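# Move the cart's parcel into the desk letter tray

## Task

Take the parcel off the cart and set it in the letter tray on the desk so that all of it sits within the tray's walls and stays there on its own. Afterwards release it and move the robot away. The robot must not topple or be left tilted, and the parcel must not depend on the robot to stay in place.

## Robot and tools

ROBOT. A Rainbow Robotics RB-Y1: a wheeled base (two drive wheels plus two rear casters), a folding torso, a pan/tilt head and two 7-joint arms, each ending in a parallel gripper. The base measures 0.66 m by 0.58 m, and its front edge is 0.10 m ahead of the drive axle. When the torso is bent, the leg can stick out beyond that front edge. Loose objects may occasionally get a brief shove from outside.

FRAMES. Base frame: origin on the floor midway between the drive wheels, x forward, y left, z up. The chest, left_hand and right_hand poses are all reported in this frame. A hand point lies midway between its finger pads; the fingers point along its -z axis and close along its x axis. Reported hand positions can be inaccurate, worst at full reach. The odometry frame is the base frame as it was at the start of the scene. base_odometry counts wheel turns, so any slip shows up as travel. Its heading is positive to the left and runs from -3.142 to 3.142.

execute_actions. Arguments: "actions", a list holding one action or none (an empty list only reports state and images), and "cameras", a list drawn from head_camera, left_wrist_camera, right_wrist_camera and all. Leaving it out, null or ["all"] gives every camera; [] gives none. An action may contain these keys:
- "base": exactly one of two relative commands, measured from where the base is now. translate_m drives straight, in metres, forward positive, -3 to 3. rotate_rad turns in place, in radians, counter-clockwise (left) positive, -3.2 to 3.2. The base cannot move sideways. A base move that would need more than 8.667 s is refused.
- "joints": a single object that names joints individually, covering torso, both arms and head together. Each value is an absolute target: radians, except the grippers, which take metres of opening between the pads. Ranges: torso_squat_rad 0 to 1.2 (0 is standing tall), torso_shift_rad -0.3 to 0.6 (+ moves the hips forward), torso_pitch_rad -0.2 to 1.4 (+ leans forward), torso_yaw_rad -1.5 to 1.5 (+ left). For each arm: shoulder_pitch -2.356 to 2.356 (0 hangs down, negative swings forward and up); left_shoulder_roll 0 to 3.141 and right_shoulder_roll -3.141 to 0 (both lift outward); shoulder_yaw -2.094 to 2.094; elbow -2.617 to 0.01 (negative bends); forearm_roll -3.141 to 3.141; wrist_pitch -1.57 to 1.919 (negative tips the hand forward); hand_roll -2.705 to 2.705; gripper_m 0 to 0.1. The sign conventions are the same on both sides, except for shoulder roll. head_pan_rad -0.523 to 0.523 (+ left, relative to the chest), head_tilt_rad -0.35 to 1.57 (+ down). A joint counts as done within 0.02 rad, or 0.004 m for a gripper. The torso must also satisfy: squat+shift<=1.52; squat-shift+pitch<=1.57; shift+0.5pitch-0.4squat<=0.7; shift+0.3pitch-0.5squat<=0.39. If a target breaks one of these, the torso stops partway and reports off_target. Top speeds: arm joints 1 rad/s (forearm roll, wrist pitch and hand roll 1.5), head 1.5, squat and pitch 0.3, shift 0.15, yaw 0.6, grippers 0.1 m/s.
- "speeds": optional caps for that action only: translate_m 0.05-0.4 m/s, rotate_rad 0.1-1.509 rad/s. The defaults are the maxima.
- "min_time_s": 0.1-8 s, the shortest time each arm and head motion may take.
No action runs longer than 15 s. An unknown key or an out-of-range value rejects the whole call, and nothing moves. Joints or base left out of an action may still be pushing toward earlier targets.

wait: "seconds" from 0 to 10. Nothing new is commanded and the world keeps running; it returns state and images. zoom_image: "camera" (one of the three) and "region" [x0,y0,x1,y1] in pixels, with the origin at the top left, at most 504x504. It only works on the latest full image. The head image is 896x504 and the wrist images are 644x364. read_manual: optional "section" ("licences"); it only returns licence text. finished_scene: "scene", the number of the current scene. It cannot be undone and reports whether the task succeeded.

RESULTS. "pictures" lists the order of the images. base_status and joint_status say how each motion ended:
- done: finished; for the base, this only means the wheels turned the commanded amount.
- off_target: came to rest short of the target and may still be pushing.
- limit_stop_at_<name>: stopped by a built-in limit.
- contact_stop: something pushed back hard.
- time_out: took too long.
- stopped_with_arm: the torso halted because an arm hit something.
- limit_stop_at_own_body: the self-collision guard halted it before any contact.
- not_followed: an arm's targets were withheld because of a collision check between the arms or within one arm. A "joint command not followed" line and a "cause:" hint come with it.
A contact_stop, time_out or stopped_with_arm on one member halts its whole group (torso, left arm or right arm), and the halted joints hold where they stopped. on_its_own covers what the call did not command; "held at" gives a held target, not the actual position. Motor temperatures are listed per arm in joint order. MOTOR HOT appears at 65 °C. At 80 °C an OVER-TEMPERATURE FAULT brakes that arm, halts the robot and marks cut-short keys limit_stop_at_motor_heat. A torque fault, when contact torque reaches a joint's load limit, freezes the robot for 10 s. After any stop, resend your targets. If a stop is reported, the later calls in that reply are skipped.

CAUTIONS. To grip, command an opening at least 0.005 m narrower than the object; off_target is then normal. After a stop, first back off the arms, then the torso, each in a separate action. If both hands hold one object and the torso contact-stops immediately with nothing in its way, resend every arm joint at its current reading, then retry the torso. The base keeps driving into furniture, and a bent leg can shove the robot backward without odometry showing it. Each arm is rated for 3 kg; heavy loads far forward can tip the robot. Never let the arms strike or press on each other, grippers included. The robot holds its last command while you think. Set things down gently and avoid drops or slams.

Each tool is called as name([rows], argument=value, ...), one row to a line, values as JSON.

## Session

execute_actions(actions=[])

Scene clock: 0.00 s.
Motor temperatures (°C, as the motors report them): left_arm=[31 31 33 33 33 35 33] | right_arm=[34 28 32 29 40 33 31]
base_odometry: x=+0.000 y=+0.000 heading=+0.000 (m, m, rad; odometry frame)
base_status: not commanded
joint_positions: torso_squat_rad=+0.350 torso_shift_rad=+0.000 torso_pitch_rad=+0.000 torso_yaw_rad=+0.001 left_shoulder_pitch_rad=+0.032 left_shoulder_roll_rad=+0.008 left_shoulder_yaw_rad=+0.024 left_elbow_rad=-0.154 left_forearm_roll_rad=-0.020 left_wrist_pitch_rad=+0.010 left_hand_roll_rad=-0.031 left_gripper_m=+0.100 right_shoulder_pitch_rad=+0.014 right_shoulder_roll_rad=-0.042 right_shoulder_yaw_rad=-0.009 right_elbow_rad=-0.291 right_forearm_roll_rad=-0.018 right_wrist_pitch_rad=+0.007 right_hand_roll_rad=+0.045 right_gripper_m=+0.099 head_pan_rad=+0.000 head_tilt_rad=+0.400
joint_status: not commanded
chest: x=-0.2284 y=-0.0004 z=+1.2475 quat_wxyz=(+1.000, +0.000, +0.000, +0.000) (m; base frame)
left_hand: x=-0.1784 y=+0.2287 z=+0.5640 quat_wxyz=(+0.998, +0.007, -0.057, -0.008) (m; base frame)
right_hand: x=-0.0982 y=-0.2534 z=+0.5749 quat_wxyz=(+0.990, -0.023, -0.135, +0.010) (m; base frame)
pictures: head_camera, left_wrist_camera, right_wrist_camera
camera_calibration (this result's frames):
head_camera: T_world_to_cam=[[0.0229678, -0.998799, 0.0432802, -0.0580153], [-0.352864, -0.0486044, -0.934411, 1.33931], [0.935393, 0.00618932, -0.353557, 0.645891], [0, 0, 0, 1]] pos_world=[-0.130235, 0.00315317, 1.48234]
left_wrist_camera: T_world_to_cam=[[0.99062, 0.0269999, 0.133952, 0.0954326], [-0.0615674, -0.786955, 0.613931, -0.148927], [0.121991, -0.61642, -0.777911, 0.68829], [0, 0, 0, 1]] pos_world=[-0.187671, 0.3045, 0.614076]
right_wrist_camera: T_world_to_cam=[[-0.964172, -0.0426814, -0.261821, 0.0431857], [-0.190898, 0.796958, 0.573075, -0.116511], [0.184201, 0.602524, -0.776553, 0.704962], [0, 0, 0, 1]] pos_world=[-0.110458, -0.33006, 0.625517]
Images, in order (width x height): head_camera 896x504, left_wrist_camera 644x364, right_wrist_camera 644x364.

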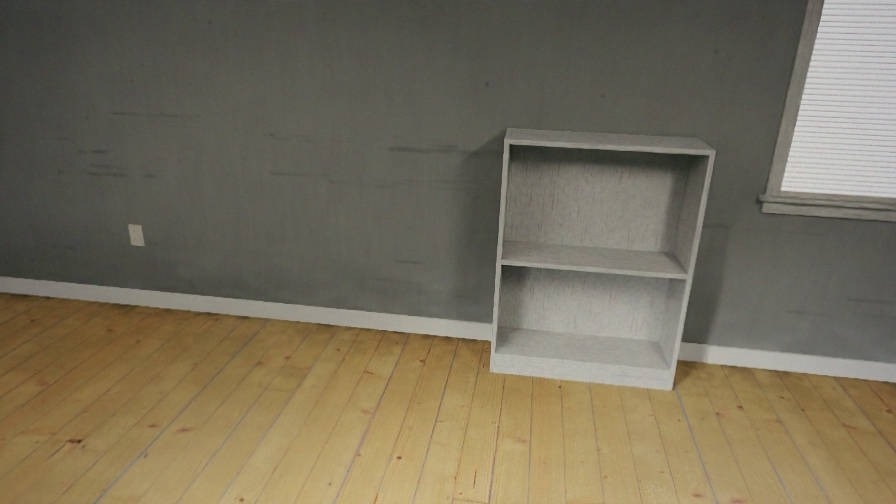

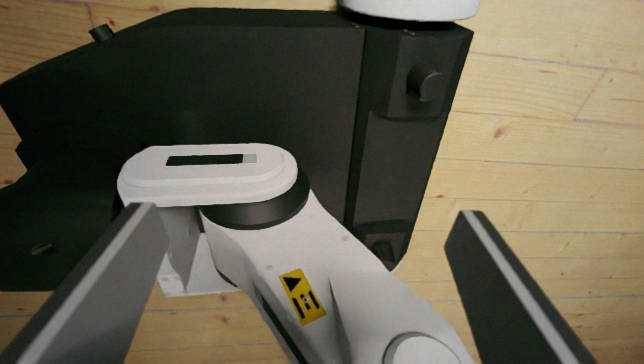

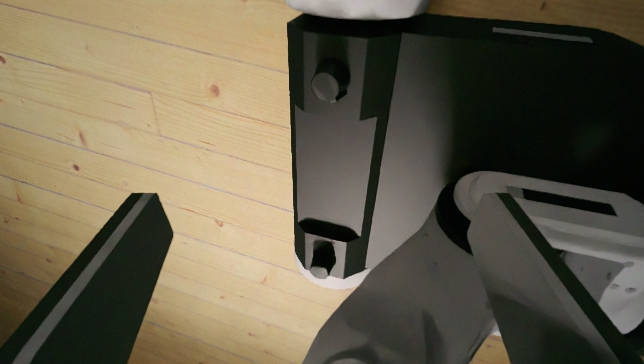

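execute_actions([
  {"base":{"rotate_rad":-2.5},"joints":{"head_pan_rad":-0.5,"head_tilt_rad":0.5}},
], cameras=["head_camera"])

Scene clock: 8.33 s.
Motor temperatures (°C, as the motors report them): left_arm=[31 31 33 33 33 35 33] | right_arm=[34 28 32 29 40 33 31]
base_odometry: x=+0.000 y=+0.000 heading=-2.499 (m, m, rad; odometry frame)
base_status: done
joint_positions: torso_squat_rad=+0.350 torso_shift_rad=-0.001 torso_pitch_rad=+0.000 torso_yaw_rad=+0.001 left_shoulder_pitch_rad=+0.032 left_shoulder_roll_rad=+0.008 left_shoulder_yaw_rad=+0.024 left_elbow_rad=-0.154 left_forearm_roll_rad=-0.020 left_wrist_pitch_rad=+0.010 left_hand_roll_rad=-0.031 left_gripper_m=+0.100 right_shoulder_pitch_rad=+0.014 right_shoulder_roll_rad=-0.042 right_shoulder_yaw_rad=-0.009 right_elbow_rad=-0.291 right_forearm_roll_rad=-0.018 right_wrist_pitch_rad=+0.007 right_hand_roll_rad=+0.045 right_gripper_m=+0.099 head_pan_rad=-0.500 head_tilt_rad=+0.500
joint_status: all done
chest: x=-0.2284 y=-0.0004 z=+1.2475 quat_wxyz=(+1.000, +0.000, +0.000, +0.000) (m; base frame)
left_hand: x=-0.1784 y=+0.2287 z=+0.5640 quat_wxyz=(+0.998, +0.007, -0.057, -0.008) (m; base frame)
right_hand: x=-0.0983 y=-0.2534 z=+0.5749 quat_wxyz=(+0.990, -0.023, -0.135, +0.010) (m; base frame)
pictures: head_camera
camera_calibration (this result's frames):
head_camera: T_world_to_cam=[[-0.45491, -0.8896, 0.0408546, -0.153104], [-0.413829, 0.17055, -0.894236, 1.26866], [0.788545, -0.423704, -0.445727, 0.748835], [0, 0, 0, 1]] pos_world=[-0.135131, -0.0352864, 1.47451]
Images, in order (width x height): head_camera 896x504.

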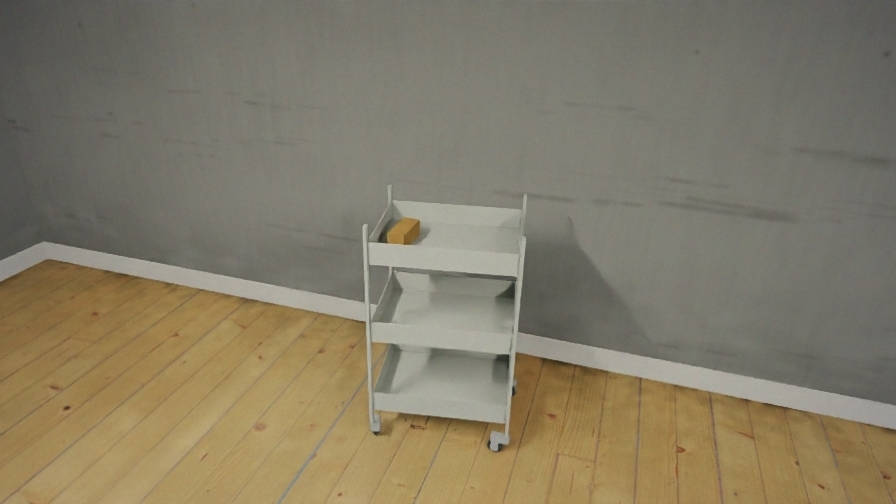

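execute_actions([
  {"base":{"rotate_rad":-0.348},"joints":{"torso_squat_rad":0.05,"torso_pitch_rad":0.5,"right_shoulder_pitch_rad":-0.874,"right_shoulder_roll_rad":-0.12,"right_shoulder_yaw_rad":-0.265,"right_elbow_rad":-1.365,"right_forearm_roll_rad":0,"right_wrist_pitch_rad":1.708,"right_hand_roll_rad":1.3,"head_tilt_rad":0.5,"head_pan_rad":-0.1,"left_shoulder_pitch_rad":-0.3,"left_shoulder_roll_rad":0.15}},
], cameras=[])

execute_actions([
  {"base":{"translate_m":1.02}},
], cameras=["head_camera"])

Scene clock: 15.47 s.
Motor temperatures (°C, as the motors report them): left_arm=[31 31 33 33 33 35 33] | right_arm=[34 28 32 29 40 33 31]
base_odometry: x=+0.000 y=+0.000 heading=-2.847 (m, m, rad; odometry frame)
base_status: done
joint_positions: torso_squat_rad=+0.050 torso_shift_rad=+0.000 torso_pitch_rad=+0.500 torso_yaw_rad=+0.001 left_shoulder_pitch_rad=-0.300 left_shoulder_roll_rad=+0.150 left_shoulder_yaw_rad=+0.024 left_elbow_rad=-0.154 left_forearm_roll_rad=-0.020 left_wrist_pitch_rad=+0.010 left_hand_roll_rad=-0.031 left_gripper_m=+0.100 right_shoulder_pitch_rad=-0.874 right_shoulder_roll_rad=-0.120 right_shoulder_yaw_rad=-0.265 right_elbow_rad=-1.365 right_forearm_roll_rad=+0.000 right_wrist_pitch_rad=+1.708 right_hand_roll_rad=+1.300 right_gripper_m=+0.099 head_pan_rad=-0.100 head_tilt_rad=+0.500
joint_status: all done
chest: x=-0.0799 y=-0.0004 z=+1.2512 quat_wxyz=(+0.969, +0.001, +0.247, +0.000) (m; base frame)
left_hand: x=-0.1230 y=+0.3173 z=+0.5669 quat_wxyz=(+0.995, +0.059, +0.033, -0.075) (m; base frame)
right_hand: x=+0.3385 y=-0.2198 z=+0.8454 quat_wxyz=(+0.796, +0.000, +0.000, +0.606) (m; base frame)
pictures: none
No camera images: the call's "cameras" was empty. Leave "cameras" out to get every camera's image.

Scene clock: 19.37 s.
Motor temperatures (°C, as the motors report them): left_arm=[31 31 33 33 33 35 33] | right_arm=[34 28 32 29 40 33 31]
base_odometry: x=-0.976 y=-0.296 heading=-2.847 (m, m, rad; odometry frame)
base_status: done
joint_positions: torso_squat_rad=+0.050 torso_shift_rad=+0.000 torso_pitch_rad=+0.500 torso_yaw_rad=+0.001 left_shoulder_pitch_rad=-0.300 left_shoulder_roll_rad=+0.150 left_shoulder_yaw_rad=+0.024 left_elbow_rad=-0.154 left_forearm_roll_rad=-0.020 left_wrist_pitch_rad=+0.010 left_hand_roll_rad=-0.031 left_gripper_m=+0.100 right_shoulder_pitch_rad=-0.874 right_shoulder_roll_rad=-0.120 right_shoulder_yaw_rad=-0.265 right_elbow_rad=-1.365 right_forearm_roll_rad=+0.000 right_wrist_pitch_rad=+1.708 right_hand_roll_rad=+1.300 right_gripper_m=+0.099 head_pan_rad=-0.100 head_tilt_rad=+0.500
joint_status: not commanded
chest: x=-0.0799 y=-0.0004 z=+1.2512 quat_wxyz=(+0.969, +0.001, +0.247, +0.000) (m; base frame)
left_hand: x=-0.1232 y=+0.3173 z=+0.5669 quat_wxyz=(+0.995, +0.059, +0.034, -0.075) (m; base frame)
right_hand: x=+0.3384 y=-0.2198 z=+0.8453 quat_wxyz=(+0.796, +0.000, +0.000, +0.606) (m; base frame)
pictures: head_camera
camera_calibration (this result's frames):
head_camera: T_world_to_cam=[[-0.0440573, -0.996525, 0.0706929, -0.0986305], [-0.821519, -0.00412701, -0.570166, 0.896046], [0.568476, -0.0831955, -0.818483, 1.08003], [0, 0, 0, 1]] pos_world=[0.117801, -0.00473576, 1.40186]
Images, in order (width x height): head_camera 896x504.

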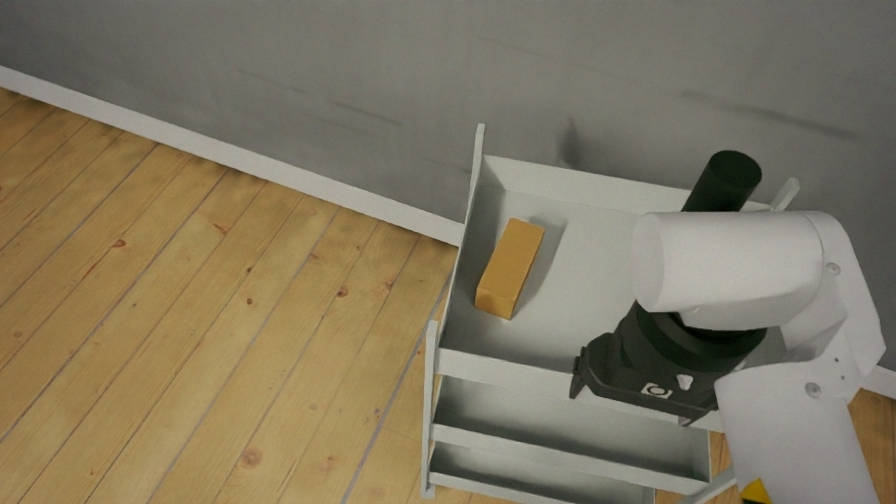

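execute_actions([
  {"base":{"rotate_rad":0.12},"joints":{"right_hand_roll_rad":1.0,"right_gripper_m":0.085}},
], cameras=[])

execute_actions([
  {"base":{"translate_m":0.2},"joints":{"head_tilt_rad":0.65}},
], cameras=[])

execute_actions([
  {"joints":{"torso_squat_rad":0.45}},
], cameras=["head_camera","right_wrist_camera"])

Scene clock: 27.00 s.
Motor temperatures (°C, as the motors report them): left_arm=[31 31 33 33 33 35 33] | right_arm=[34 28 32 29 40 33 31]
base_odometry: x=-0.976 y=-0.296 heading=-2.728 (m, m, rad; odometry frame)
base_status: done
joint_positions: torso_squat_rad=+0.050 torso_shift_rad=+0.000 torso_pitch_rad=+0.500 torso_yaw_rad=+0.001 left_shoulder_pitch_rad=-0.300 left_shoulder_roll_rad=+0.150 left_shoulder_yaw_rad=+0.024 left_elbow_rad=-0.154 left_forearm_roll_rad=-0.020 left_wrist_pitch_rad=+0.010 left_hand_roll_rad=-0.031 left_gripper_m=+0.100 right_shoulder_pitch_rad=-0.874 right_shoulder_roll_rad=-0.120 right_shoulder_yaw_rad=-0.265 right_elbow_rad=-1.365 right_forearm_roll_rad=+0.000 right_wrist_pitch_rad=+1.708 right_hand_roll_rad=+1.000 right_gripper_m=+0.085 head_pan_rad=-0.100 head_tilt_rad=+0.500
joint_status: all done
chest: x=-0.0799 y=-0.0004 z=+1.2512 quat_wxyz=(+0.969, +0.001, +0.247, +0.000) (m; base frame)
left_hand: x=-0.1232 y=+0.3173 z=+0.5670 quat_wxyz=(+0.995, +0.059, +0.034, -0.075) (m; base frame)
right_hand: x=+0.3384 y=-0.2198 z=+0.8453 quat_wxyz=(+0.877, +0.000, +0.000, +0.480) (m; base frame)
pictures: none
No camera images: the call's "cameras" was empty. Leave "cameras" out to get every camera's image.

Scene clock: 28.97 s.
Motor temperatures (°C, as the motors report them): left_arm=[31 31 33 33 33 35 33] | right_arm=[34 28 32 29 40 33 31]
base_odometry: x=-1.159 y=-0.377 heading=-2.727 (m, m, rad; odometry frame)
base_status: done
joint_positions: torso_squat_rad=+0.050 torso_shift_rad=+0.000 torso_pitch_rad=+0.500 torso_yaw_rad=+0.001 left_shoulder_pitch_rad=-0.300 left_shoulder_roll_rad=+0.150 left_shoulder_yaw_rad=+0.024 left_elbow_rad=-0.154 left_forearm_roll_rad=-0.020 left_wrist_pitch_rad=+0.010 left_hand_roll_rad=-0.031 left_gripper_m=+0.100 right_shoulder_pitch_rad=-0.874 right_shoulder_roll_rad=-0.120 right_shoulder_yaw_rad=-0.265 right_elbow_rad=-1.365 right_forearm_roll_rad=+0.000 right_wrist_pitch_rad=+1.708 right_hand_roll_rad=+1.000 right_gripper_m=+0.085 head_pan_rad=-0.100 head_tilt_rad=+0.650
joint_status: all done
chest: x=-0.0799 y=-0.0004 z=+1.2511 quat_wxyz=(+0.969, +0.001, +0.247, +0.000) (m; base frame)
left_hand: x=-0.1232 y=+0.3173 z=+0.5669 quat_wxyz=(+0.995, +0.059, +0.034, -0.075) (m; base frame)
right_hand: x=+0.3384 y=-0.2198 z=+0.8453 quat_wxyz=(+0.877, +0.000, +0.000, +0.480) (m; base frame)
pictures: none
No camera images: the call's "cameras" was empty. Leave "cameras" out to get every camera's image.

Scene clock: 31.10 s.
Motor temperatures (°C, as the motors report them): left_arm=[31 31 33 33 33 35 33] | right_arm=[34 28 32 29 40 33 31]
base_odometry: x=-1.159 y=-0.377 heading=-2.727 (m, m, rad; odometry frame)
base_status: not commanded
joint_positions: torso_squat_rad=+0.450 torso_shift_rad=+0.000 torso_pitch_rad=+0.500 torso_yaw_rad=+0.001 left_shoulder_pitch_rad=-0.300 left_shoulder_roll_rad=+0.150 left_shoulder_yaw_rad=+0.024 left_elbow_rad=-0.154 left_forearm_roll_rad=-0.020 left_wrist_pitch_rad=+0.010 left_hand_roll_rad=-0.031 left_gripper_m=+0.100 right_shoulder_pitch_rad=-0.874 right_shoulder_roll_rad=-0.120 right_shoulder_yaw_rad=-0.265 right_elbow_rad=-1.365 right_forearm_roll_rad=+0.000 right_wrist_pitch_rad=+1.708 right_hand_roll_rad=+1.000 right_gripper_m=+0.085 head_pan_rad=-0.100 head_tilt_rad=+0.650
joint_status: all done
chest: x=-0.0799 y=-0.0004 z=+1.1824 quat_wxyz=(+0.969, +0.001, +0.247, +0.000) (m; base frame)
left_hand: x=-0.1232 y=+0.3173 z=+0.4982 quat_wxyz=(+0.995, +0.059, +0.033, -0.075) (m; base frame)
right_hand: x=+0.3385 y=-0.2198 z=+0.7766 quat_wxyz=(+0.877, +0.000, +0.000, +0.480) (m; base frame)
pictures: head_camera, right_wrist_camera
camera_calibration (this result's frames):
head_camera: T_world_to_cam=[[-0.0409911, -0.997109, 0.0639823, -0.0848252], [-0.89709, 0.00853222, -0.441765, 0.686457], [0.439942, -0.0755064, -0.894846, 1.13121], [0, 0, 0, 1]] pos_world=[0.114669, -0.00502329, 1.32094]
right_wrist_camera: T_world_to_cam=[[-0.525371, -0.850862, 0.00426313, -0.0143184], [-0.654183, 0.407124, 0.637412, -0.154361], [-0.544086, 0.332089, -0.770511, 0.943304], [0, 0, 0, 1]] pos_world=[0.404736, -0.2626, 0.825279]
Images, in order (width x height): head_camera 896x504, right_wrist_camera 644x364.

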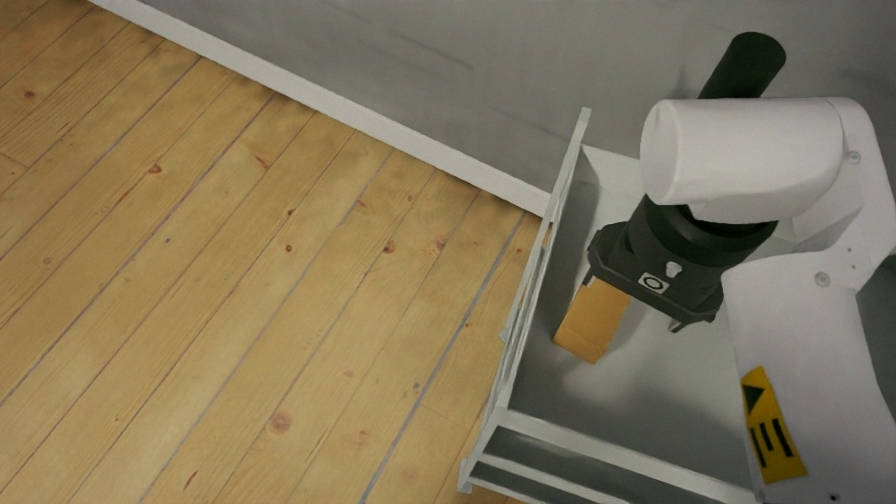

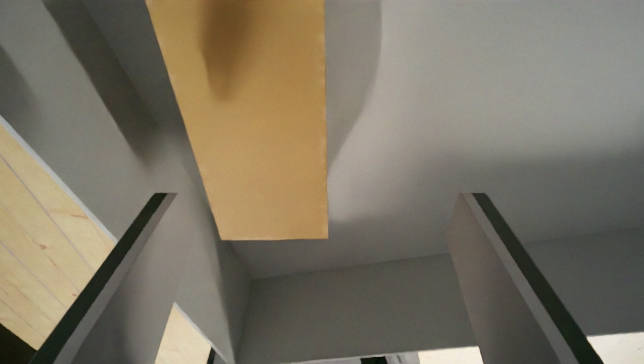

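execute_actions([
  {"base":{"translate_m":0.04}},
], cameras=[])

execute_actions([
  {"joints":{"torso_squat_rad":0.54}},
], cameras=["head_camera","right_wrist_camera"])

Scene clock: 54.53 s.
Motor temperatures (°C, as the motors report them): left_arm=[31 31 33 33 33 35 33] | right_arm=[34 28 32 29 40 33 31]
base_odometry: x=-1.196 y=-0.393 heading=-2.727 (m, m, rad; odometry frame)
base_status: done
joint_positions: torso_squat_rad=+0.450 torso_shift_rad=+0.000 torso_pitch_rad=+0.500 torso_yaw_rad=+0.001 left_shoulder_pitch_rad=-0.300 left_shoulder_roll_rad=+0.150 left_shoulder_yaw_rad=+0.024 left_elbow_rad=-0.154 left_forearm_roll_rad=-0.020 left_wrist_pitch_rad=+0.010 left_hand_roll_rad=-0.031 left_gripper_m=+0.100 right_shoulder_pitch_rad=-0.874 right_shoulder_roll_rad=-0.120 right_shoulder_yaw_rad=-0.265 right_elbow_rad=-1.365 right_forearm_roll_rad=+0.000 right_wrist_pitch_rad=+1.708 right_hand_roll_rad=+1.000 right_gripper_m=+0.085 head_pan_rad=-0.100 head_tilt_rad=+0.650
joint_status: not commanded
chest: x=-0.0799 y=-0.0004 z=+1.1823 quat_wxyz=(+0.969, +0.001, +0.247, +0.000) (m; base frame)
left_hand: x=-0.1232 y=+0.3173 z=+0.4981 quat_wxyz=(+0.995, +0.059, +0.034, -0.075) (m; base frame)
right_hand: x=+0.3384 y=-0.2198 z=+0.7765 quat_wxyz=(+0.877, +0.000, +0.000, +0.480) (m; base frame)
pictures: none
No camera images: the call's "cameras" was empty. Leave "cameras" out to get every camera's image.

Scene clock: 55.60 s.
Motor temperatures (°C, as the motors report them): left_arm=[31 31 33 33 33 35 33] | right_arm=[34 28 32 29 40 33 31]
base_odometry: x=-1.196 y=-0.393 heading=-2.727 (m, m, rad; odometry frame)
base_status: not commanded
joint_positions: torso_squat_rad=+0.540 torso_shift_rad=+0.000 torso_pitch_rad=+0.500 torso_yaw_rad=+0.001 left_shoulder_pitch_rad=-0.300 left_shoulder_roll_rad=+0.150 left_shoulder_yaw_rad=+0.024 left_elbow_rad=-0.154 left_forearm_roll_rad=-0.020 left_wrist_pitch_rad=+0.010 left_hand_roll_rad=-0.031 left_gripper_m=+0.100 right_shoulder_pitch_rad=-0.874 right_shoulder_roll_rad=-0.120 right_shoulder_yaw_rad=-0.265 right_elbow_rad=-1.365 right_forearm_roll_rad=+0.000 right_wrist_pitch_rad=+1.708 right_hand_roll_rad=+1.000 right_gripper_m=+0.085 head_pan_rad=-0.100 head_tilt_rad=+0.650
joint_status: all done
chest: x=-0.0799 y=-0.0004 z=+1.1525 quat_wxyz=(+0.969, +0.001, +0.247, +0.000) (m; base frame)
left_hand: x=-0.1231 y=+0.3173 z=+0.4682 quat_wxyz=(+0.995, +0.059, +0.033, -0.075) (m; base frame)
right_hand: x=+0.3385 y=-0.2198 z=+0.7467 quat_wxyz=(+0.877, +0.000, +0.000, +0.480) (m; base frame)
pictures: head_camera, right_wrist_camera
camera_calibration (this result's frames):
head_camera: T_world_to_cam=[[-0.0409906, -0.997109, 0.0639823, -0.0829032], [-0.897094, 0.00853249, -0.441757, 0.673245], [0.439934, -0.075506, -0.89485, 1.10444], [0, 0, 0, 1]] pos_world=[0.114685, -0.00501596, 1.29103]
right_wrist_camera: T_world_to_cam=[[-0.525378, -0.850858, 0.00429604, -0.0142128], [-0.654144, 0.407132, 0.637448, -0.135324], [-0.544127, 0.332091, -0.770482, 0.920229], [0, 0, 0, 1]] pos_world=[0.404733, -0.262598, 0.795342]
Images, in order (width x height): head_camera 896x504, right_wrist_camera 644x364.

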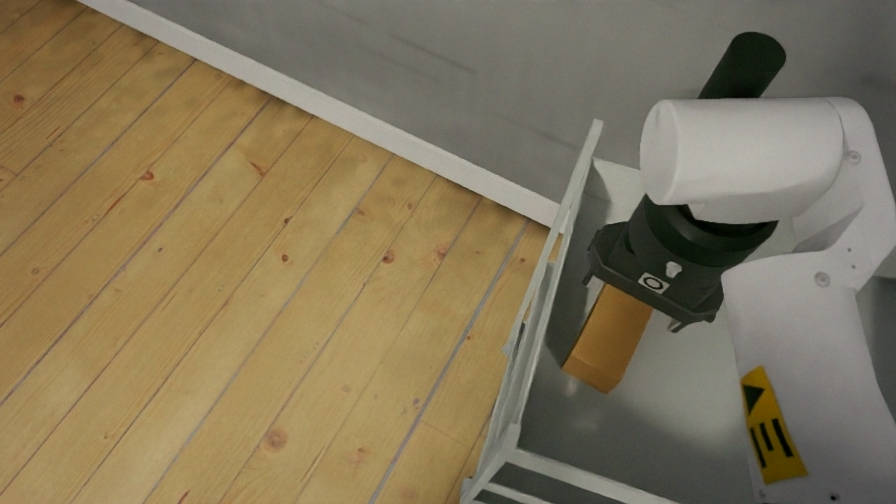

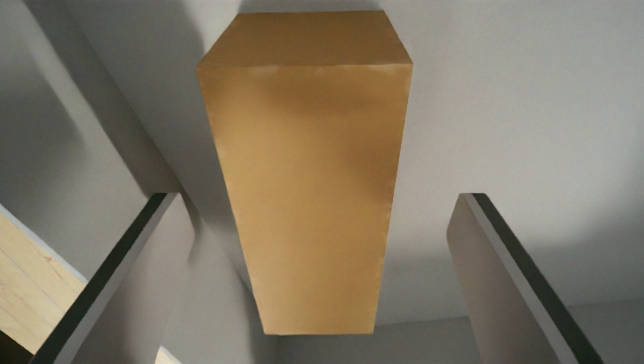

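execute_actions([
  {"joints":{"torso_squat_rad":0.645}},
], cameras=["right_wrist_camera"])

execute_actions([
  {"joints":{"right_gripper_m":0.035}},
], cameras=["head_camera","right_wrist_camera"])

Scene clock: 60.73 s.
Motor temperatures (°C, as the motors report them): left_arm=[31 31 33 33 33 35 33] | right_arm=[34 28 32 29 40 33 31]
base_odometry: x=-1.196 y=-0.393 heading=-2.727 (m, m, rad; odometry frame)
base_status: not commanded
joint_positions: torso_squat_rad=+0.645 torso_shift_rad=+0.000 torso_pitch_rad=+0.500 torso_yaw_rad=+0.001 left_shoulder_pitch_rad=-0.300 left_shoulder_roll_rad=+0.150 left_shoulder_yaw_rad=+0.024 left_elbow_rad=-0.154 left_forearm_roll_rad=-0.020 left_wrist_pitch_rad=+0.010 left_hand_roll_rad=-0.031 left_gripper_m=+0.100 right_shoulder_pitch_rad=-0.874 right_shoulder_roll_rad=-0.120 right_shoulder_yaw_rad=-0.265 right_elbow_rad=-1.365 right_forearm_roll_rad=+0.000 right_wrist_pitch_rad=+1.708 right_hand_roll_rad=+1.000 right_gripper_m=+0.085 head_pan_rad=-0.100 head_tilt_rad=+0.650
joint_status: all done
chest: x=-0.0799 y=-0.0004 z=+1.1114 quat_wxyz=(+0.969, +0.001, +0.247, +0.000) (m; base frame)
left_hand: x=-0.1231 y=+0.3173 z=+0.4272 quat_wxyz=(+0.995, +0.059, +0.033, -0.075) (m; base frame)
right_hand: x=+0.3385 y=-0.2198 z=+0.7056 quat_wxyz=(+0.877, +0.000, +0.000, +0.480) (m; base frame)
pictures: right_wrist_camera
camera_calibration (this result's frames):
right_wrist_camera: T_world_to_cam=[[-0.525379, -0.850857, 0.00430777, -0.0140294], [-0.654127, 0.407132, 0.637465, -0.10918], [-0.544145, 0.332093, -0.770467, 0.888613], [0, 0, 0, 1]] pos_world=[0.404746, -0.262588, 0.754306]
Images, in order (width x height): right_wrist_camera 644x364.

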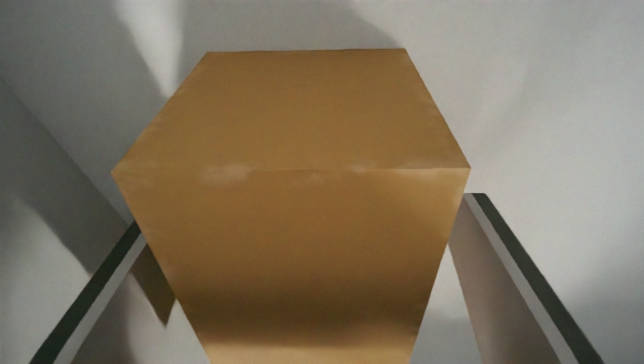

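Scene clock: 61.73 s.
Motor temperatures (°C, as the motors report them): left_arm=[31 31 33 33 33 35 33] | right_arm=[34 28 32 29 40 33 31]
base_odometry: x=-1.196 y=-0.393 heading=-2.727 (m, m, rad; odometry frame)
base_status: not commanded
joint_positions: torso_squat_rad=+0.645 torso_shift_rad=+0.000 torso_pitch_rad=+0.500 torso_yaw_rad=+0.001 left_shoulder_pitch_rad=-0.300 left_shoulder_roll_rad=+0.150 left_shoulder_yaw_rad=+0.024 left_elbow_rad=-0.154 left_forearm_roll_rad=-0.020 left_wrist_pitch_rad=+0.010 left_hand_roll_rad=-0.031 left_gripper_m=+0.100 right_shoulder_pitch_rad=-0.874 right_shoulder_roll_rad=-0.120 right_shoulder_yaw_rad=-0.265 right_elbow_rad=-1.365 right_forearm_roll_rad=+0.000 right_wrist_pitch_rad=+1.708 right_hand_roll_rad=+1.000 right_gripper_m=+0.051 head_pan_rad=-0.100 head_tilt_rad=+0.650
joint_status: right_gripper_m off_target (ended at +0.051, target +0.035)
chest: x=-0.0799 y=-0.0004 z=+1.1114 quat_wxyz=(+0.969, +0.001, +0.247, +0.000) (m; base frame)
left_hand: x=-0.1231 y=+0.3173 z=+0.4272 quat_wxyz=(+0.995, +0.059, +0.033, -0.075) (m; base frame)
right_hand: x=+0.3385 y=-0.2198 z=+0.7056 quat_wxyz=(+0.877, +0.000, +0.000, +0.480) (m; base frame)
pictures: head_camera, right_wrist_camera
camera_calibration (this result's frames):
head_camera: T_world_to_cam=[[-0.0409902, -0.997109, 0.0639824, -0.0802675], [-0.897098, 0.00853281, -0.441749, 0.65513], [0.439925, -0.0755059, -0.894854, 1.06773], [0, 0, 0, 1]] pos_world=[0.114706, -0.00500592, 1.25]
right_wrist_camera: T_world_to_cam=[[-0.52538, -0.850857, 0.00430775, -0.0140291], [-0.654127, 0.407132, 0.637465, -0.10918], [-0.544145, 0.332093, -0.770467, 0.888613], [0, 0, 0, 1]] pos_world=[0.404746, -0.262588, 0.754306]
Images, in order (width x height): head_camera 896x504, right_wrist_camera 644x364.

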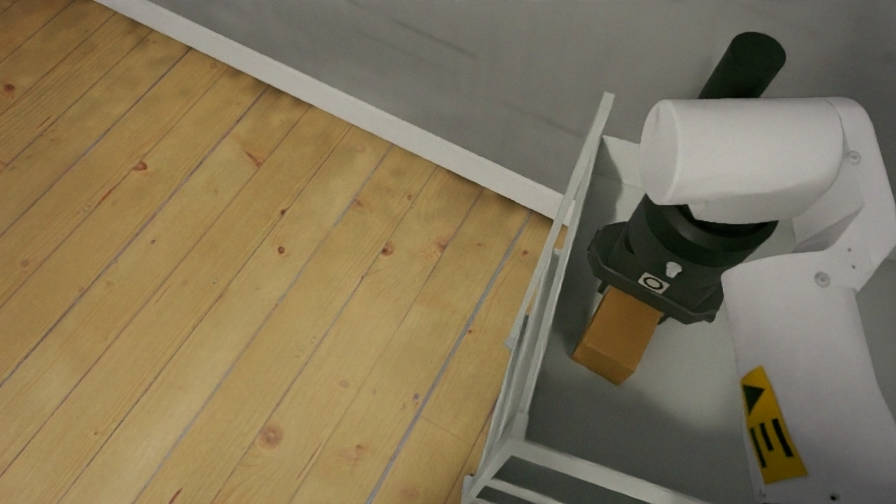

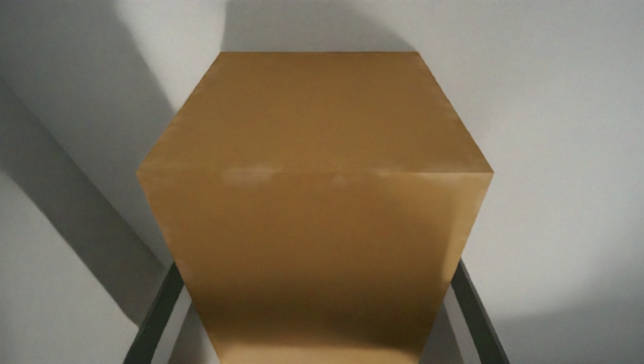

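execute_actions([
  {"joints":{"torso_squat_rad":0.0,"torso_pitch_rad":0.47}},
], cameras=[])

execute_actions([
  {"base":{"translate_m":-0.4},"joints":{"torso_pitch_rad":0.25,"head_tilt_rad":0.15,"head_pan_rad":0}},
], cameras=[])

execute_actions([
  {"base":{"rotate_rad":-2.3},"joints":{"right_hand_roll_rad":1.5,"left_shoulder_pitch_rad":0,"left_elbow_rad":-0.1}},
], cameras=["head_camera","right_wrist_camera"])

Scene clock: 69.23 s.
Motor temperatures (°C, as the motors report them): left_arm=[31 31 33 33 33 35 33] | right_arm=[34 28 32 29 40 33 31]
base_odometry: x=-1.196 y=-0.393 heading=-2.727 (m, m, rad; odometry frame)
base_status: not commanded
joint_positions: torso_squat_rad=+0.000 torso_shift_rad=+0.000 torso_pitch_rad=+0.470 torso_yaw_rad=+0.001 left_shoulder_pitch_rad=-0.300 left_shoulder_roll_rad=+0.150 left_shoulder_yaw_rad=+0.024 left_elbow_rad=-0.154 left_forearm_roll_rad=-0.020 left_wrist_pitch_rad=+0.010 left_hand_roll_rad=-0.031 left_gripper_m=+0.100 right_shoulder_pitch_rad=-0.874 right_shoulder_roll_rad=-0.120 right_shoulder_yaw_rad=-0.265 right_elbow_rad=-1.365 right_forearm_roll_rad=+0.000 right_wrist_pitch_rad=+1.708 right_hand_roll_rad=+1.000 right_gripper_m=+0.051 head_pan_rad=-0.100 head_tilt_rad=+0.650
joint_status: all done
chest: x=-0.0881 y=-0.0004 z=+1.2563 quat_wxyz=(+0.972, +0.001, +0.233, +0.000) (m; base frame)
left_hand: x=-0.1109 y=+0.3173 z=+0.5711 quat_wxyz=(+0.995, +0.061, +0.019, -0.074) (m; base frame)
right_hand: x=+0.3422 y=-0.2198 z=+0.8632 quat_wxyz=(+0.877, -0.007, -0.013, +0.480) (m; base frame)
pictures: none
No camera images: the call's "cameras" was empty. Leave "cameras" out to get every camera's image.

Scene clock: 72.03 s.
Motor temperatures (°C, as the motors report them): left_arm=[31 31 33 33 33 35 33] | right_arm=[34 28 32 29 40 33 31]
base_odometry: x=-0.830 y=-0.232 heading=-2.726 (m, m, rad; odometry frame)
base_status: done
joint_positions: torso_squat_rad=+0.000 torso_shift_rad=+0.000 torso_pitch_rad=+0.250 torso_yaw_rad=+0.001 left_shoulder_pitch_rad=-0.300 left_shoulder_roll_rad=+0.150 left_shoulder_yaw_rad=+0.024 left_elbow_rad=-0.154 left_forearm_roll_rad=-0.020 left_wrist_pitch_rad=+0.010 left_hand_roll_rad=-0.031 left_gripper_m=+0.100 right_shoulder_pitch_rad=-0.874 right_shoulder_roll_rad=-0.120 right_shoulder_yaw_rad=-0.265 right_elbow_rad=-1.365 right_forearm_roll_rad=+0.000 right_wrist_pitch_rad=+1.708 right_hand_roll_rad=+1.000 right_gripper_m=+0.051 head_pan_rad=+0.000 head_tilt_rad=+0.150
joint_status: all done
chest: x=-0.1518 y=-0.0005 z=+1.2803 quat_wxyz=(+0.992, +0.000, +0.125, +0.000) (m; base frame)
left_hand: x=-0.0244 y=+0.3173 z=+0.6067 quat_wxyz=(+0.991, +0.068, -0.091, -0.067) (m; base frame)
right_hand: x=+0.3539 y=-0.2199 z=+0.9905 quat_wxyz=(+0.871, -0.059, -0.109, +0.476) (m; base frame)
pictures: none
No camera images: the call's "cameras" was empty. Leave "cameras" out to get every camera's image.

Scene clock: 76.63 s.
Motor temperatures (°C, as the motors report them): left_arm=[31 31 33 33 33 35 33] | right_arm=[34 28 32 29 40 33 31]
base_odometry: x=-0.830 y=-0.232 heading=+1.258 (m, m, rad; odometry frame)
base_status: done
joint_positions: torso_squat_rad=+0.000 torso_shift_rad=+0.000 torso_pitch_rad=+0.250 torso_yaw_rad=+0.001 left_shoulder_pitch_rad=+0.000 left_shoulder_roll_rad=+0.150 left_shoulder_yaw_rad=+0.024 left_elbow_rad=-0.100 left_forearm_roll_rad=-0.020 left_wrist_pitch_rad=+0.010 left_hand_roll_rad=-0.031 left_gripper_m=+0.100 right_shoulder_pitch_rad=-0.874 right_shoulder_roll_rad=-0.120 right_shoulder_yaw_rad=-0.265 right_elbow_rad=-1.365 right_forearm_roll_rad=+0.000 right_wrist_pitch_rad=+1.708 right_hand_roll_rad=+1.500 right_gripper_m=+0.051 head_pan_rad=+0.000 head_tilt_rad=+0.150
joint_status: all done
chest: x=-0.1518 y=-0.0005 z=+1.2803 quat_wxyz=(+0.992, +0.001, +0.125, +0.000) (m; base frame)
left_hand: x=-0.2744 y=+0.3355 z=+0.6156 quat_wxyz=(+0.994, +0.075, +0.081, -0.025) (m; base frame)
right_hand: x=+0.3539 y=-0.2199 z=+0.9905 quat_wxyz=(+0.726, -0.085, -0.091, +0.677) (m; base frame)
pictures: head_camera, right_wrist_camera
camera_calibration (this result's frames):
head_camera: T_world_to_cam=[[0.02274, -0.998815, 0.0430244, -0.0614834], [-0.353394, -0.048288, -0.934228, 1.40304], [0.935198, 0.0060398, -0.354073, 0.536784], [0, 0, 0, 1]] pos_world=[-0.00477433, 0.00309752, 1.50347]
right_wrist_camera: T_world_to_cam=[[-0.052817, -0.998561, -0.00924859, -0.193501], [-0.903037, 0.0438066, 0.427324, -0.064284], [-0.426304, 0.0309218, -0.904051, 1.14091], [0, 0, 0, 1]] pos_world=[0.418102, -0.225685, 1.05712]
Images, in order (width x height): head_camera 896x504, right_wrist_camera 644x364.

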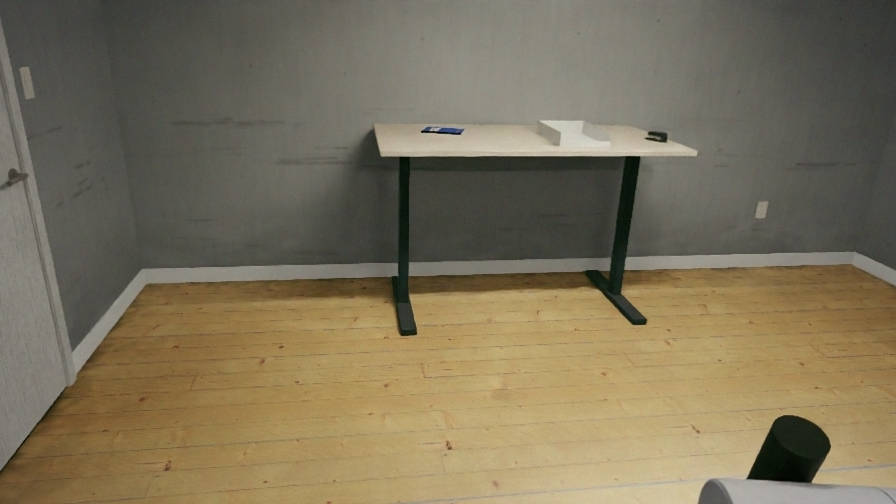

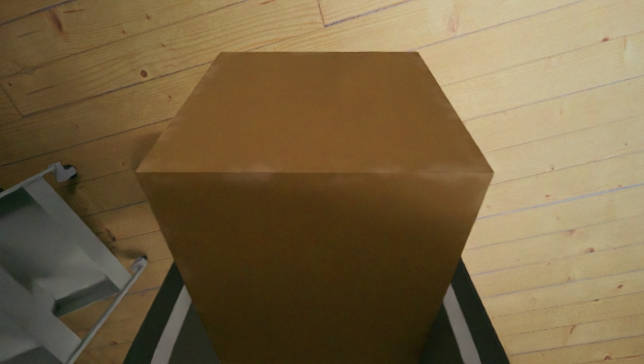

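execute_actions([
  {"base":{"rotate_rad":-0.12},"joints":{"right_shoulder_pitch_rad":-1.277,"right_shoulder_roll_rad":-0.244,"right_shoulder_yaw_rad":-0.334,"right_elbow_rad":-1.143,"right_wrist_pitch_rad":1.9,"head_tilt_rad":0.35}},
], cameras=[])

execute_actions([
  {"base":{"translate_m":2.3}},
], cameras=["head_camera"])

Scene clock: 82.50 s.
Motor temperatures (°C, as the motors report them): left_arm=[31 31 33 33 33 35 33] | right_arm=[34 28 32 29 40 33 31]
base_odometry: x=-0.830 y=-0.232 heading=+1.139 (m, m, rad; odometry frame)
base_status: done
joint_positions: torso_squat_rad=+0.000 torso_shift_rad=+0.000 torso_pitch_rad=+0.250 torso_yaw_rad=+0.001 left_shoulder_pitch_rad=+0.000 left_shoulder_roll_rad=+0.150 left_shoulder_yaw_rad=+0.024 left_elbow_rad=-0.100 left_forearm_roll_rad=-0.020 left_wrist_pitch_rad=+0.010 left_hand_roll_rad=-0.031 left_gripper_m=+0.100 right_shoulder_pitch_rad=-1.277 right_shoulder_roll_rad=-0.244 right_shoulder_yaw_rad=-0.334 right_elbow_rad=-1.143 right_forearm_roll_rad=+0.000 right_wrist_pitch_rad=+1.900 right_hand_roll_rad=+1.500 right_gripper_m=+0.051 head_pan_rad=+0.000 head_tilt_rad=+0.350
joint_status: all done
chest: x=-0.1517 y=-0.0004 z=+1.2803 quat_wxyz=(+0.992, +0.000, +0.125, +0.000) (m; base frame)
left_hand: x=-0.2742 y=+0.3355 z=+0.6155 quat_wxyz=(+0.994, +0.075, +0.081, -0.025) (m; base frame)
right_hand: x=+0.4067 y=-0.2199 z=+1.1280 quat_wxyz=(+0.726, -0.085, -0.092, +0.676) (m; base frame)
pictures: none
No camera images: the call's "cameras" was empty. Leave "cameras" out to get every camera's image.

Scene clock: 89.60 s.
Motor temperatures (°C, as the motors report them): left_arm=[31 31 33 33 33 35 33] | right_arm=[34 28 32 29 40 33 31]
base_odometry: x=+0.133 y=+1.857 heading=+1.139 (m, m, rad; odometry frame)
base_status: done
joint_positions: torso_squat_rad=+0.000 torso_shift_rad=+0.000 torso_pitch_rad=+0.250 torso_yaw_rad=+0.001 left_shoulder_pitch_rad=+0.000 left_shoulder_roll_rad=+0.150 left_shoulder_yaw_rad=+0.024 left_elbow_rad=-0.100 left_forearm_roll_rad=-0.020 left_wrist_pitch_rad=+0.010 left_hand_roll_rad=-0.031 left_gripper_m=+0.100 right_shoulder_pitch_rad=-1.277 right_shoulder_roll_rad=-0.244 right_shoulder_yaw_rad=-0.334 right_elbow_rad=-1.143 right_forearm_roll_rad=+0.000 right_wrist_pitch_rad=+1.900 right_hand_roll_rad=+1.500 right_gripper_m=+0.051 head_pan_rad=+0.000 head_tilt_rad=+0.350
joint_status: not commanded
chest: x=-0.1517 y=-0.0004 z=+1.2803 quat_wxyz=(+0.992, +0.000, +0.125, +0.000) (m; base frame)
left_hand: x=-0.2741 y=+0.3355 z=+0.6155 quat_wxyz=(+0.994, +0.075, +0.081, -0.025) (m; base frame)
right_hand: x=+0.4068 y=-0.2199 z=+1.1279 quat_wxyz=(+0.726, -0.085, -0.092, +0.676) (m; base frame)
pictures: head_camera
camera_calibration (this result's frames):
head_camera: T_world_to_cam=[[0.0310419, -0.998803, 0.0378081, -0.0531217], [-0.531997, -0.0485335, -0.845354, 1.25811], [0.846177, 0.00612766, -0.532866, 0.79206], [0, 0, 0, 1]] pos_world=[0.000734244, 0.00314882, 1.48762]
Images, in order (width x height): head_camera 896x504.

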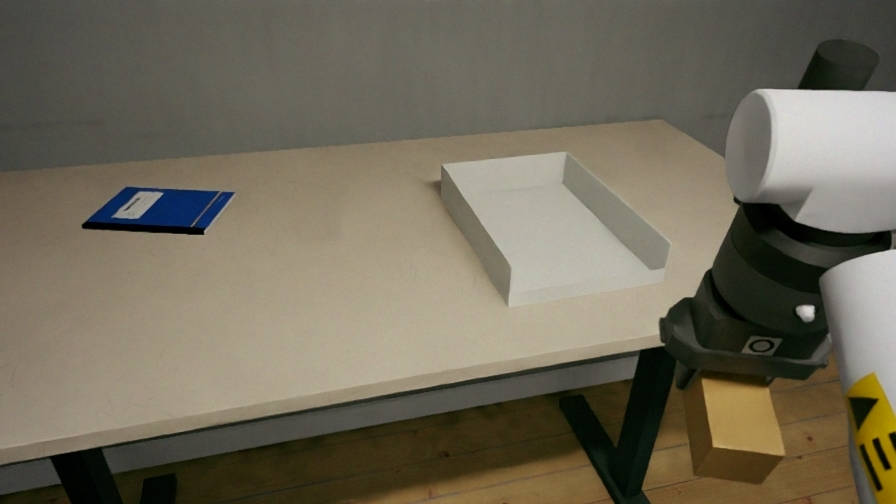

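execute_actions([
  {"base":{"rotate_rad":0.08},"joints":{"right_hand_roll_rad":1.8,"head_tilt_rad":0.45}},
], cameras=[])

execute_actions([
  {"base":{"translate_m":0.45}},
], cameras=[])

execute_actions([
  {"joints":{"torso_pitch_rad":0.34}},
], cameras=["head_camera","right_wrist_camera"])

Scene clock: 96.23 s.
Motor temperatures (°C, as the motors report them): left_arm=[31 31 33 33 33 35 33] | right_arm=[35 28 32 29 40 33 31]
base_odometry: x=+0.133 y=+1.857 heading=+1.218 (m, m, rad; odometry frame)
base_status: done
joint_positions: torso_squat_rad=+0.000 torso_shift_rad=+0.000 torso_pitch_rad=+0.250 torso_yaw_rad=+0.001 left_shoulder_pitch_rad=+0.000 left_shoulder_roll_rad=+0.150 left_shoulder_yaw_rad=+0.024 left_elbow_rad=-0.100 left_forearm_roll_rad=-0.020 left_wrist_pitch_rad=+0.010 left_hand_roll_rad=-0.031 left_gripper_m=+0.100 right_shoulder_pitch_rad=-1.277 right_shoulder_roll_rad=-0.244 right_shoulder_yaw_rad=-0.334 right_elbow_rad=-1.143 right_forearm_roll_rad=+0.000 right_wrist_pitch_rad=+1.900 right_hand_roll_rad=+1.800 right_gripper_m=+0.051 head_pan_rad=+0.000 head_tilt_rad=+0.450
joint_status: all done
chest: x=-0.1517 y=-0.0005 z=+1.2803 quat_wxyz=(+0.992, +0.001, +0.125, +0.000) (m; base frame)
left_hand: x=-0.2741 y=+0.3355 z=+0.6155 quat_wxyz=(+0.994, +0.075, +0.081, -0.025) (m; base frame)
right_hand: x=+0.4068 y=-0.2199 z=+1.1279 quat_wxyz=(+0.617, -0.098, -0.079, +0.777) (m; base frame)
pictures: none
No camera images: the call's "cameras" was empty. Leave "cameras" out to get every camera's image.

Scene clock: 98.73 s.
Motor temperatures (°C, as the motors report them): left_arm=[31 31 33 33 33 35 33] | right_arm=[35 28 32 29 40 33 31]
base_odometry: x=+0.289 y=+2.279 heading=+1.218 (m, m, rad; odometry frame)
base_status: done
joint_positions: torso_squat_rad=+0.000 torso_shift_rad=+0.000 torso_pitch_rad=+0.250 torso_yaw_rad=+0.001 left_shoulder_pitch_rad=+0.000 left_shoulder_roll_rad=+0.150 left_shoulder_yaw_rad=+0.024 left_elbow_rad=-0.100 left_forearm_roll_rad=-0.020 left_wrist_pitch_rad=+0.010 left_hand_roll_rad=-0.031 left_gripper_m=+0.100 right_shoulder_pitch_rad=-1.277 right_shoulder_roll_rad=-0.244 right_shoulder_yaw_rad=-0.334 right_elbow_rad=-1.143 right_forearm_roll_rad=+0.000 right_wrist_pitch_rad=+1.900 right_hand_roll_rad=+1.800 right_gripper_m=+0.051 head_pan_rad=+0.000 head_tilt_rad=+0.450
joint_status: not commanded
chest: x=-0.1517 y=-0.0005 z=+1.2803 quat_wxyz=(+0.992, +0.001, +0.125, +0.000) (m; base frame)
left_hand: x=-0.2741 y=+0.3355 z=+0.6155 quat_wxyz=(+0.994, +0.075, +0.081, -0.025) (m; base frame)
right_hand: x=+0.4068 y=-0.2199 z=+1.1279 quat_wxyz=(+0.617, -0.098, -0.079, +0.777) (m; base frame)
pictures: none
No camera images: the call's "cameras" was empty. Leave "cameras" out to get every camera's image.

Scene clock: 99.80 s.
Motor temperatures (°C, as the motors report them): left_arm=[31 31 33 33 33 35 33] | right_arm=[35 28 32 29 40 33 31]
base_odometry: x=+0.289 y=+2.279 heading=+1.218 (m, m, rad; odometry frame)
base_status: not commanded
joint_positions: torso_squat_rad=+0.000 torso_shift_rad=+0.000 torso_pitch_rad=+0.340 torso_yaw_rad=+0.001 left_shoulder_pitch_rad=+0.000 left_shoulder_roll_rad=+0.150 left_shoulder_yaw_rad=+0.024 left_elbow_rad=-0.100 left_forearm_roll_rad=-0.020 left_wrist_pitch_rad=+0.010 left_hand_roll_rad=-0.031 left_gripper_m=+0.100 right_shoulder_pitch_rad=-1.277 right_shoulder_roll_rad=-0.244 right_shoulder_yaw_rad=-0.334 right_elbow_rad=-1.143 right_forearm_roll_rad=+0.000 right_wrist_pitch_rad=+1.900 right_hand_roll_rad=+1.800 right_gripper_m=+0.051 head_pan_rad=+0.000 head_tilt_rad=+0.450
joint_status: all done
chest: x=-0.1250 y=-0.0005 z=+1.2722 quat_wxyz=(+0.986, +0.001, +0.169, +0.000) (m; base frame)
left_hand: x=-0.3067 y=+0.3355 z=+0.6211 quat_wxyz=(+0.989, +0.073, +0.125, -0.029) (m; base frame)
right_hand: x=+0.4175 y=-0.2199 z=+1.0702 quat_wxyz=(+0.619, -0.063, -0.051, +0.781) (m; base frame)
pictures: head_camera, right_wrist_camera
camera_calibration (this result's frames):
head_camera: T_world_to_cam=[[0.0377599, -0.998797, 0.0312723, -0.0441775], [-0.682091, -0.048632, -0.729649, 1.09448], [0.730292, 0.0062209, -0.683107, 0.961297], [0, 0, 0, 1]] pos_world=[0.0461751, 0.00312224, 1.45664]
right_wrist_camera: T_world_to_cam=[[0.239843, -0.969883, 0.0424574, -0.360604], [-0.840852, -0.185678, 0.508421, -0.204108], [-0.485225, -0.157641, -0.860062, 1.17611], [0, 0, 0, 1]] pos_world=[0.485544, -0.202238, 1.13061]
Images, in order (width x height): head_camera 896x504, right_wrist_camera 644x364.

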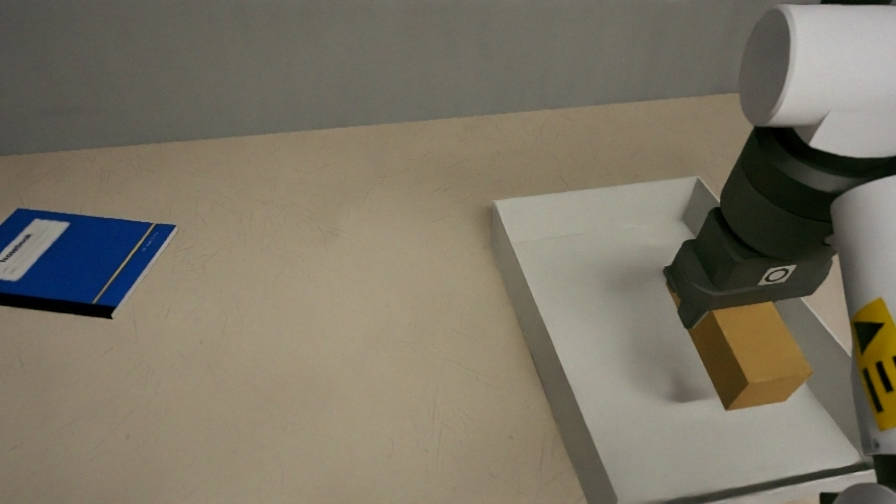

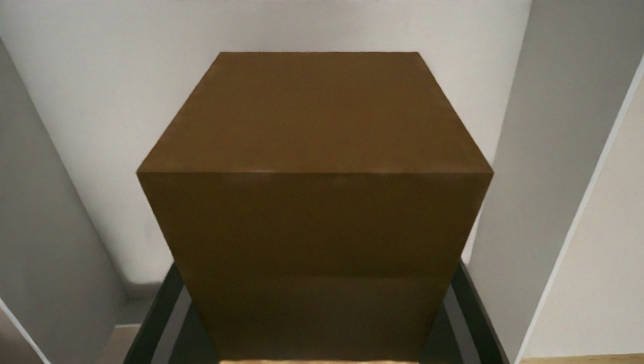

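execute_actions([
  {"joints":{"torso_pitch_rad":0.435,"torso_yaw_rad":0.04}},
], cameras=["head_camera","right_wrist_camera"])

execute_actions([
  {"joints":{"torso_pitch_rad":0.452}},
], cameras=["right_wrist_camera"])

Scene clock: 106.03 s.
Motor temperatures (°C, as the motors report them): left_arm=[31 31 33 33 33 35 33] | right_arm=[35 28 32 29 40 33 31]
base_odometry: x=+0.289 y=+2.279 heading=+1.218 (m, m, rad; odometry frame)
base_status: not commanded
joint_positions: torso_squat_rad=+0.000 torso_shift_rad=+0.000 torso_pitch_rad=+0.435 torso_yaw_rad=+0.040 left_shoulder_pitch_rad=+0.000 left_shoulder_roll_rad=+0.150 left_shoulder_yaw_rad=+0.024 left_elbow_rad=-0.100 left_forearm_roll_rad=-0.020 left_wrist_pitch_rad=+0.010 left_hand_roll_rad=-0.031 left_gripper_m=+0.100 right_shoulder_pitch_rad=-1.277 right_shoulder_roll_rad=-0.244 right_shoulder_yaw_rad=-0.334 right_elbow_rad=-1.143 right_forearm_roll_rad=+0.000 right_wrist_pitch_rad=+1.900 right_hand_roll_rad=+1.800 right_gripper_m=+0.051 head_pan_rad=+0.000 head_tilt_rad=+0.450
joint_status: all done
chest: x=-0.0978 y=-0.0005 z=+1.2611 quat_wxyz=(+0.976, +0.005, +0.216, +0.019) (m; base frame)
left_hand: x=-0.3524 y=+0.3370 z=+0.6358 quat_wxyz=(+0.982, +0.077, +0.174, -0.013) (m; base frame)
right_hand: x=+0.4305 y=-0.1971 z=+1.0051 quat_wxyz=(+0.607, -0.020, -0.028, +0.794) (m; base frame)
pictures: head_camera, right_wrist_camera
camera_calibration (this result's frames):
head_camera: T_world_to_cam=[[0.0759495, -0.99705, 0.0111016, -0.0156837], [-0.74623, -0.064221, -0.662583, 1.01409], [0.661342, 0.0420385, -0.748906, 1.01007], [0, 0, 0, 1]] pos_world=[0.0899324, 0.0070265, 1.42854]
right_wrist_camera: T_world_to_cam=[[0.277032, -0.960854, 0.00359121, -0.314007], [-0.781564, -0.223162, 0.582544, -0.26326], [-0.558938, -0.16419, -0.812791, 1.11295], [0, 0, 0, 1]] pos_world=[0.503306, -0.177729, 1.05908]
Images, in order (width x height): head_camera 896x504, right_wrist_camera 644x364.

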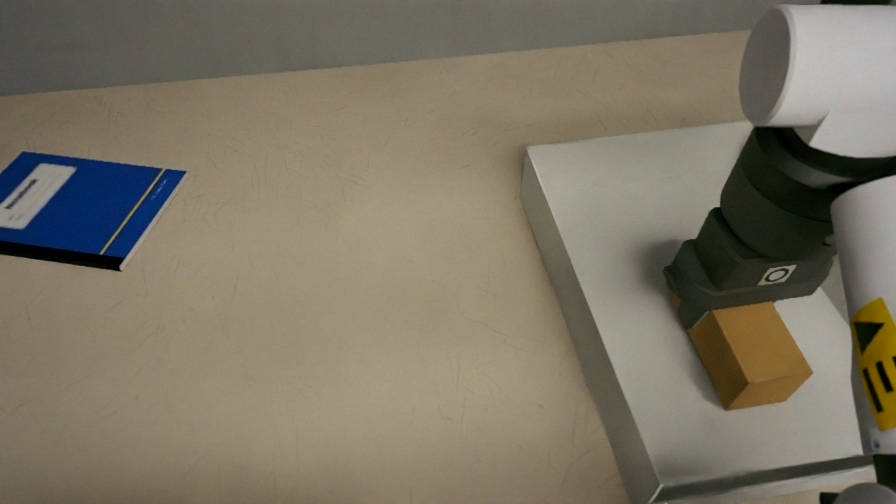

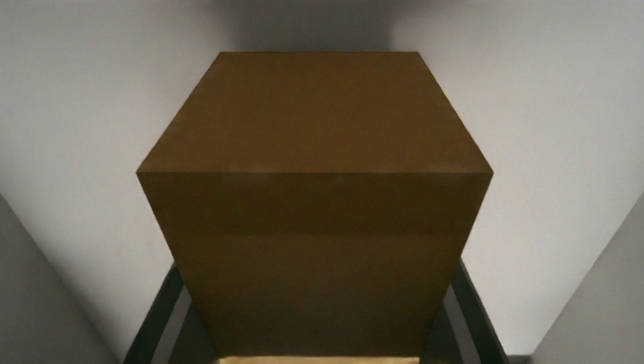

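Scene clock: 106.67 s.
Motor temperatures (°C, as the motors report them): left_arm=[31 31 33 33 33 35 33] | right_arm=[35 28 32 29 40 33 31]
base_odometry: x=+0.289 y=+2.279 heading=+1.218 (m, m, rad; odometry frame)
base_status: not commanded
joint_positions: torso_squat_rad=+0.000 torso_shift_rad=-0.001 torso_pitch_rad=+0.452 torso_yaw_rad=+0.040 left_shoulder_pitch_rad=+0.000 left_shoulder_roll_rad=+0.150 left_shoulder_yaw_rad=+0.024 left_elbow_rad=-0.100 left_forearm_roll_rad=-0.020 left_wrist_pitch_rad=+0.010 left_hand_roll_rad=-0.031 left_gripper_m=+0.100 right_shoulder_pitch_rad=-1.278 right_shoulder_roll_rad=-0.244 right_shoulder_yaw_rad=-0.334 right_elbow_rad=-1.143 right_forearm_roll_rad=+0.000 right_wrist_pitch_rad=+1.900 right_hand_roll_rad=+1.800 right_gripper_m=+0.051 head_pan_rad=+0.000 head_tilt_rad=+0.450
joint_status: all done
chest: x=-0.0933 y=-0.0005 z=+1.2589 quat_wxyz=(+0.974, +0.005, +0.224, +0.019) (m; base frame)
left_hand: x=-0.3582 y=+0.3370 z=+0.6378 quat_wxyz=(+0.980, +0.077, +0.182, -0.014) (m; base frame)
right_hand: x=+0.4311 y=-0.1970 z=+0.9949 quat_wxyz=(+0.608, -0.014, -0.024, +0.794) (m; base frame)
pictures: right_wrist_camera
camera_calibration (this result's frames):
right_wrist_camera: T_world_to_cam=[[0.277196, -0.960813, -0.000623543, -0.309917], [-0.772695, -0.223309, 0.594201, -0.272271], [-0.571055, -0.164228, -0.804316, 1.10178], [0, 0, 0, 1]] pos_world=[0.504701, -0.17763, 1.04777]
Images, in order (width x height): right_wrist_camera 644x364.

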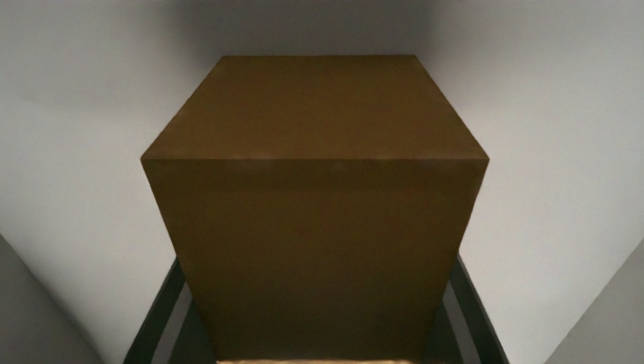

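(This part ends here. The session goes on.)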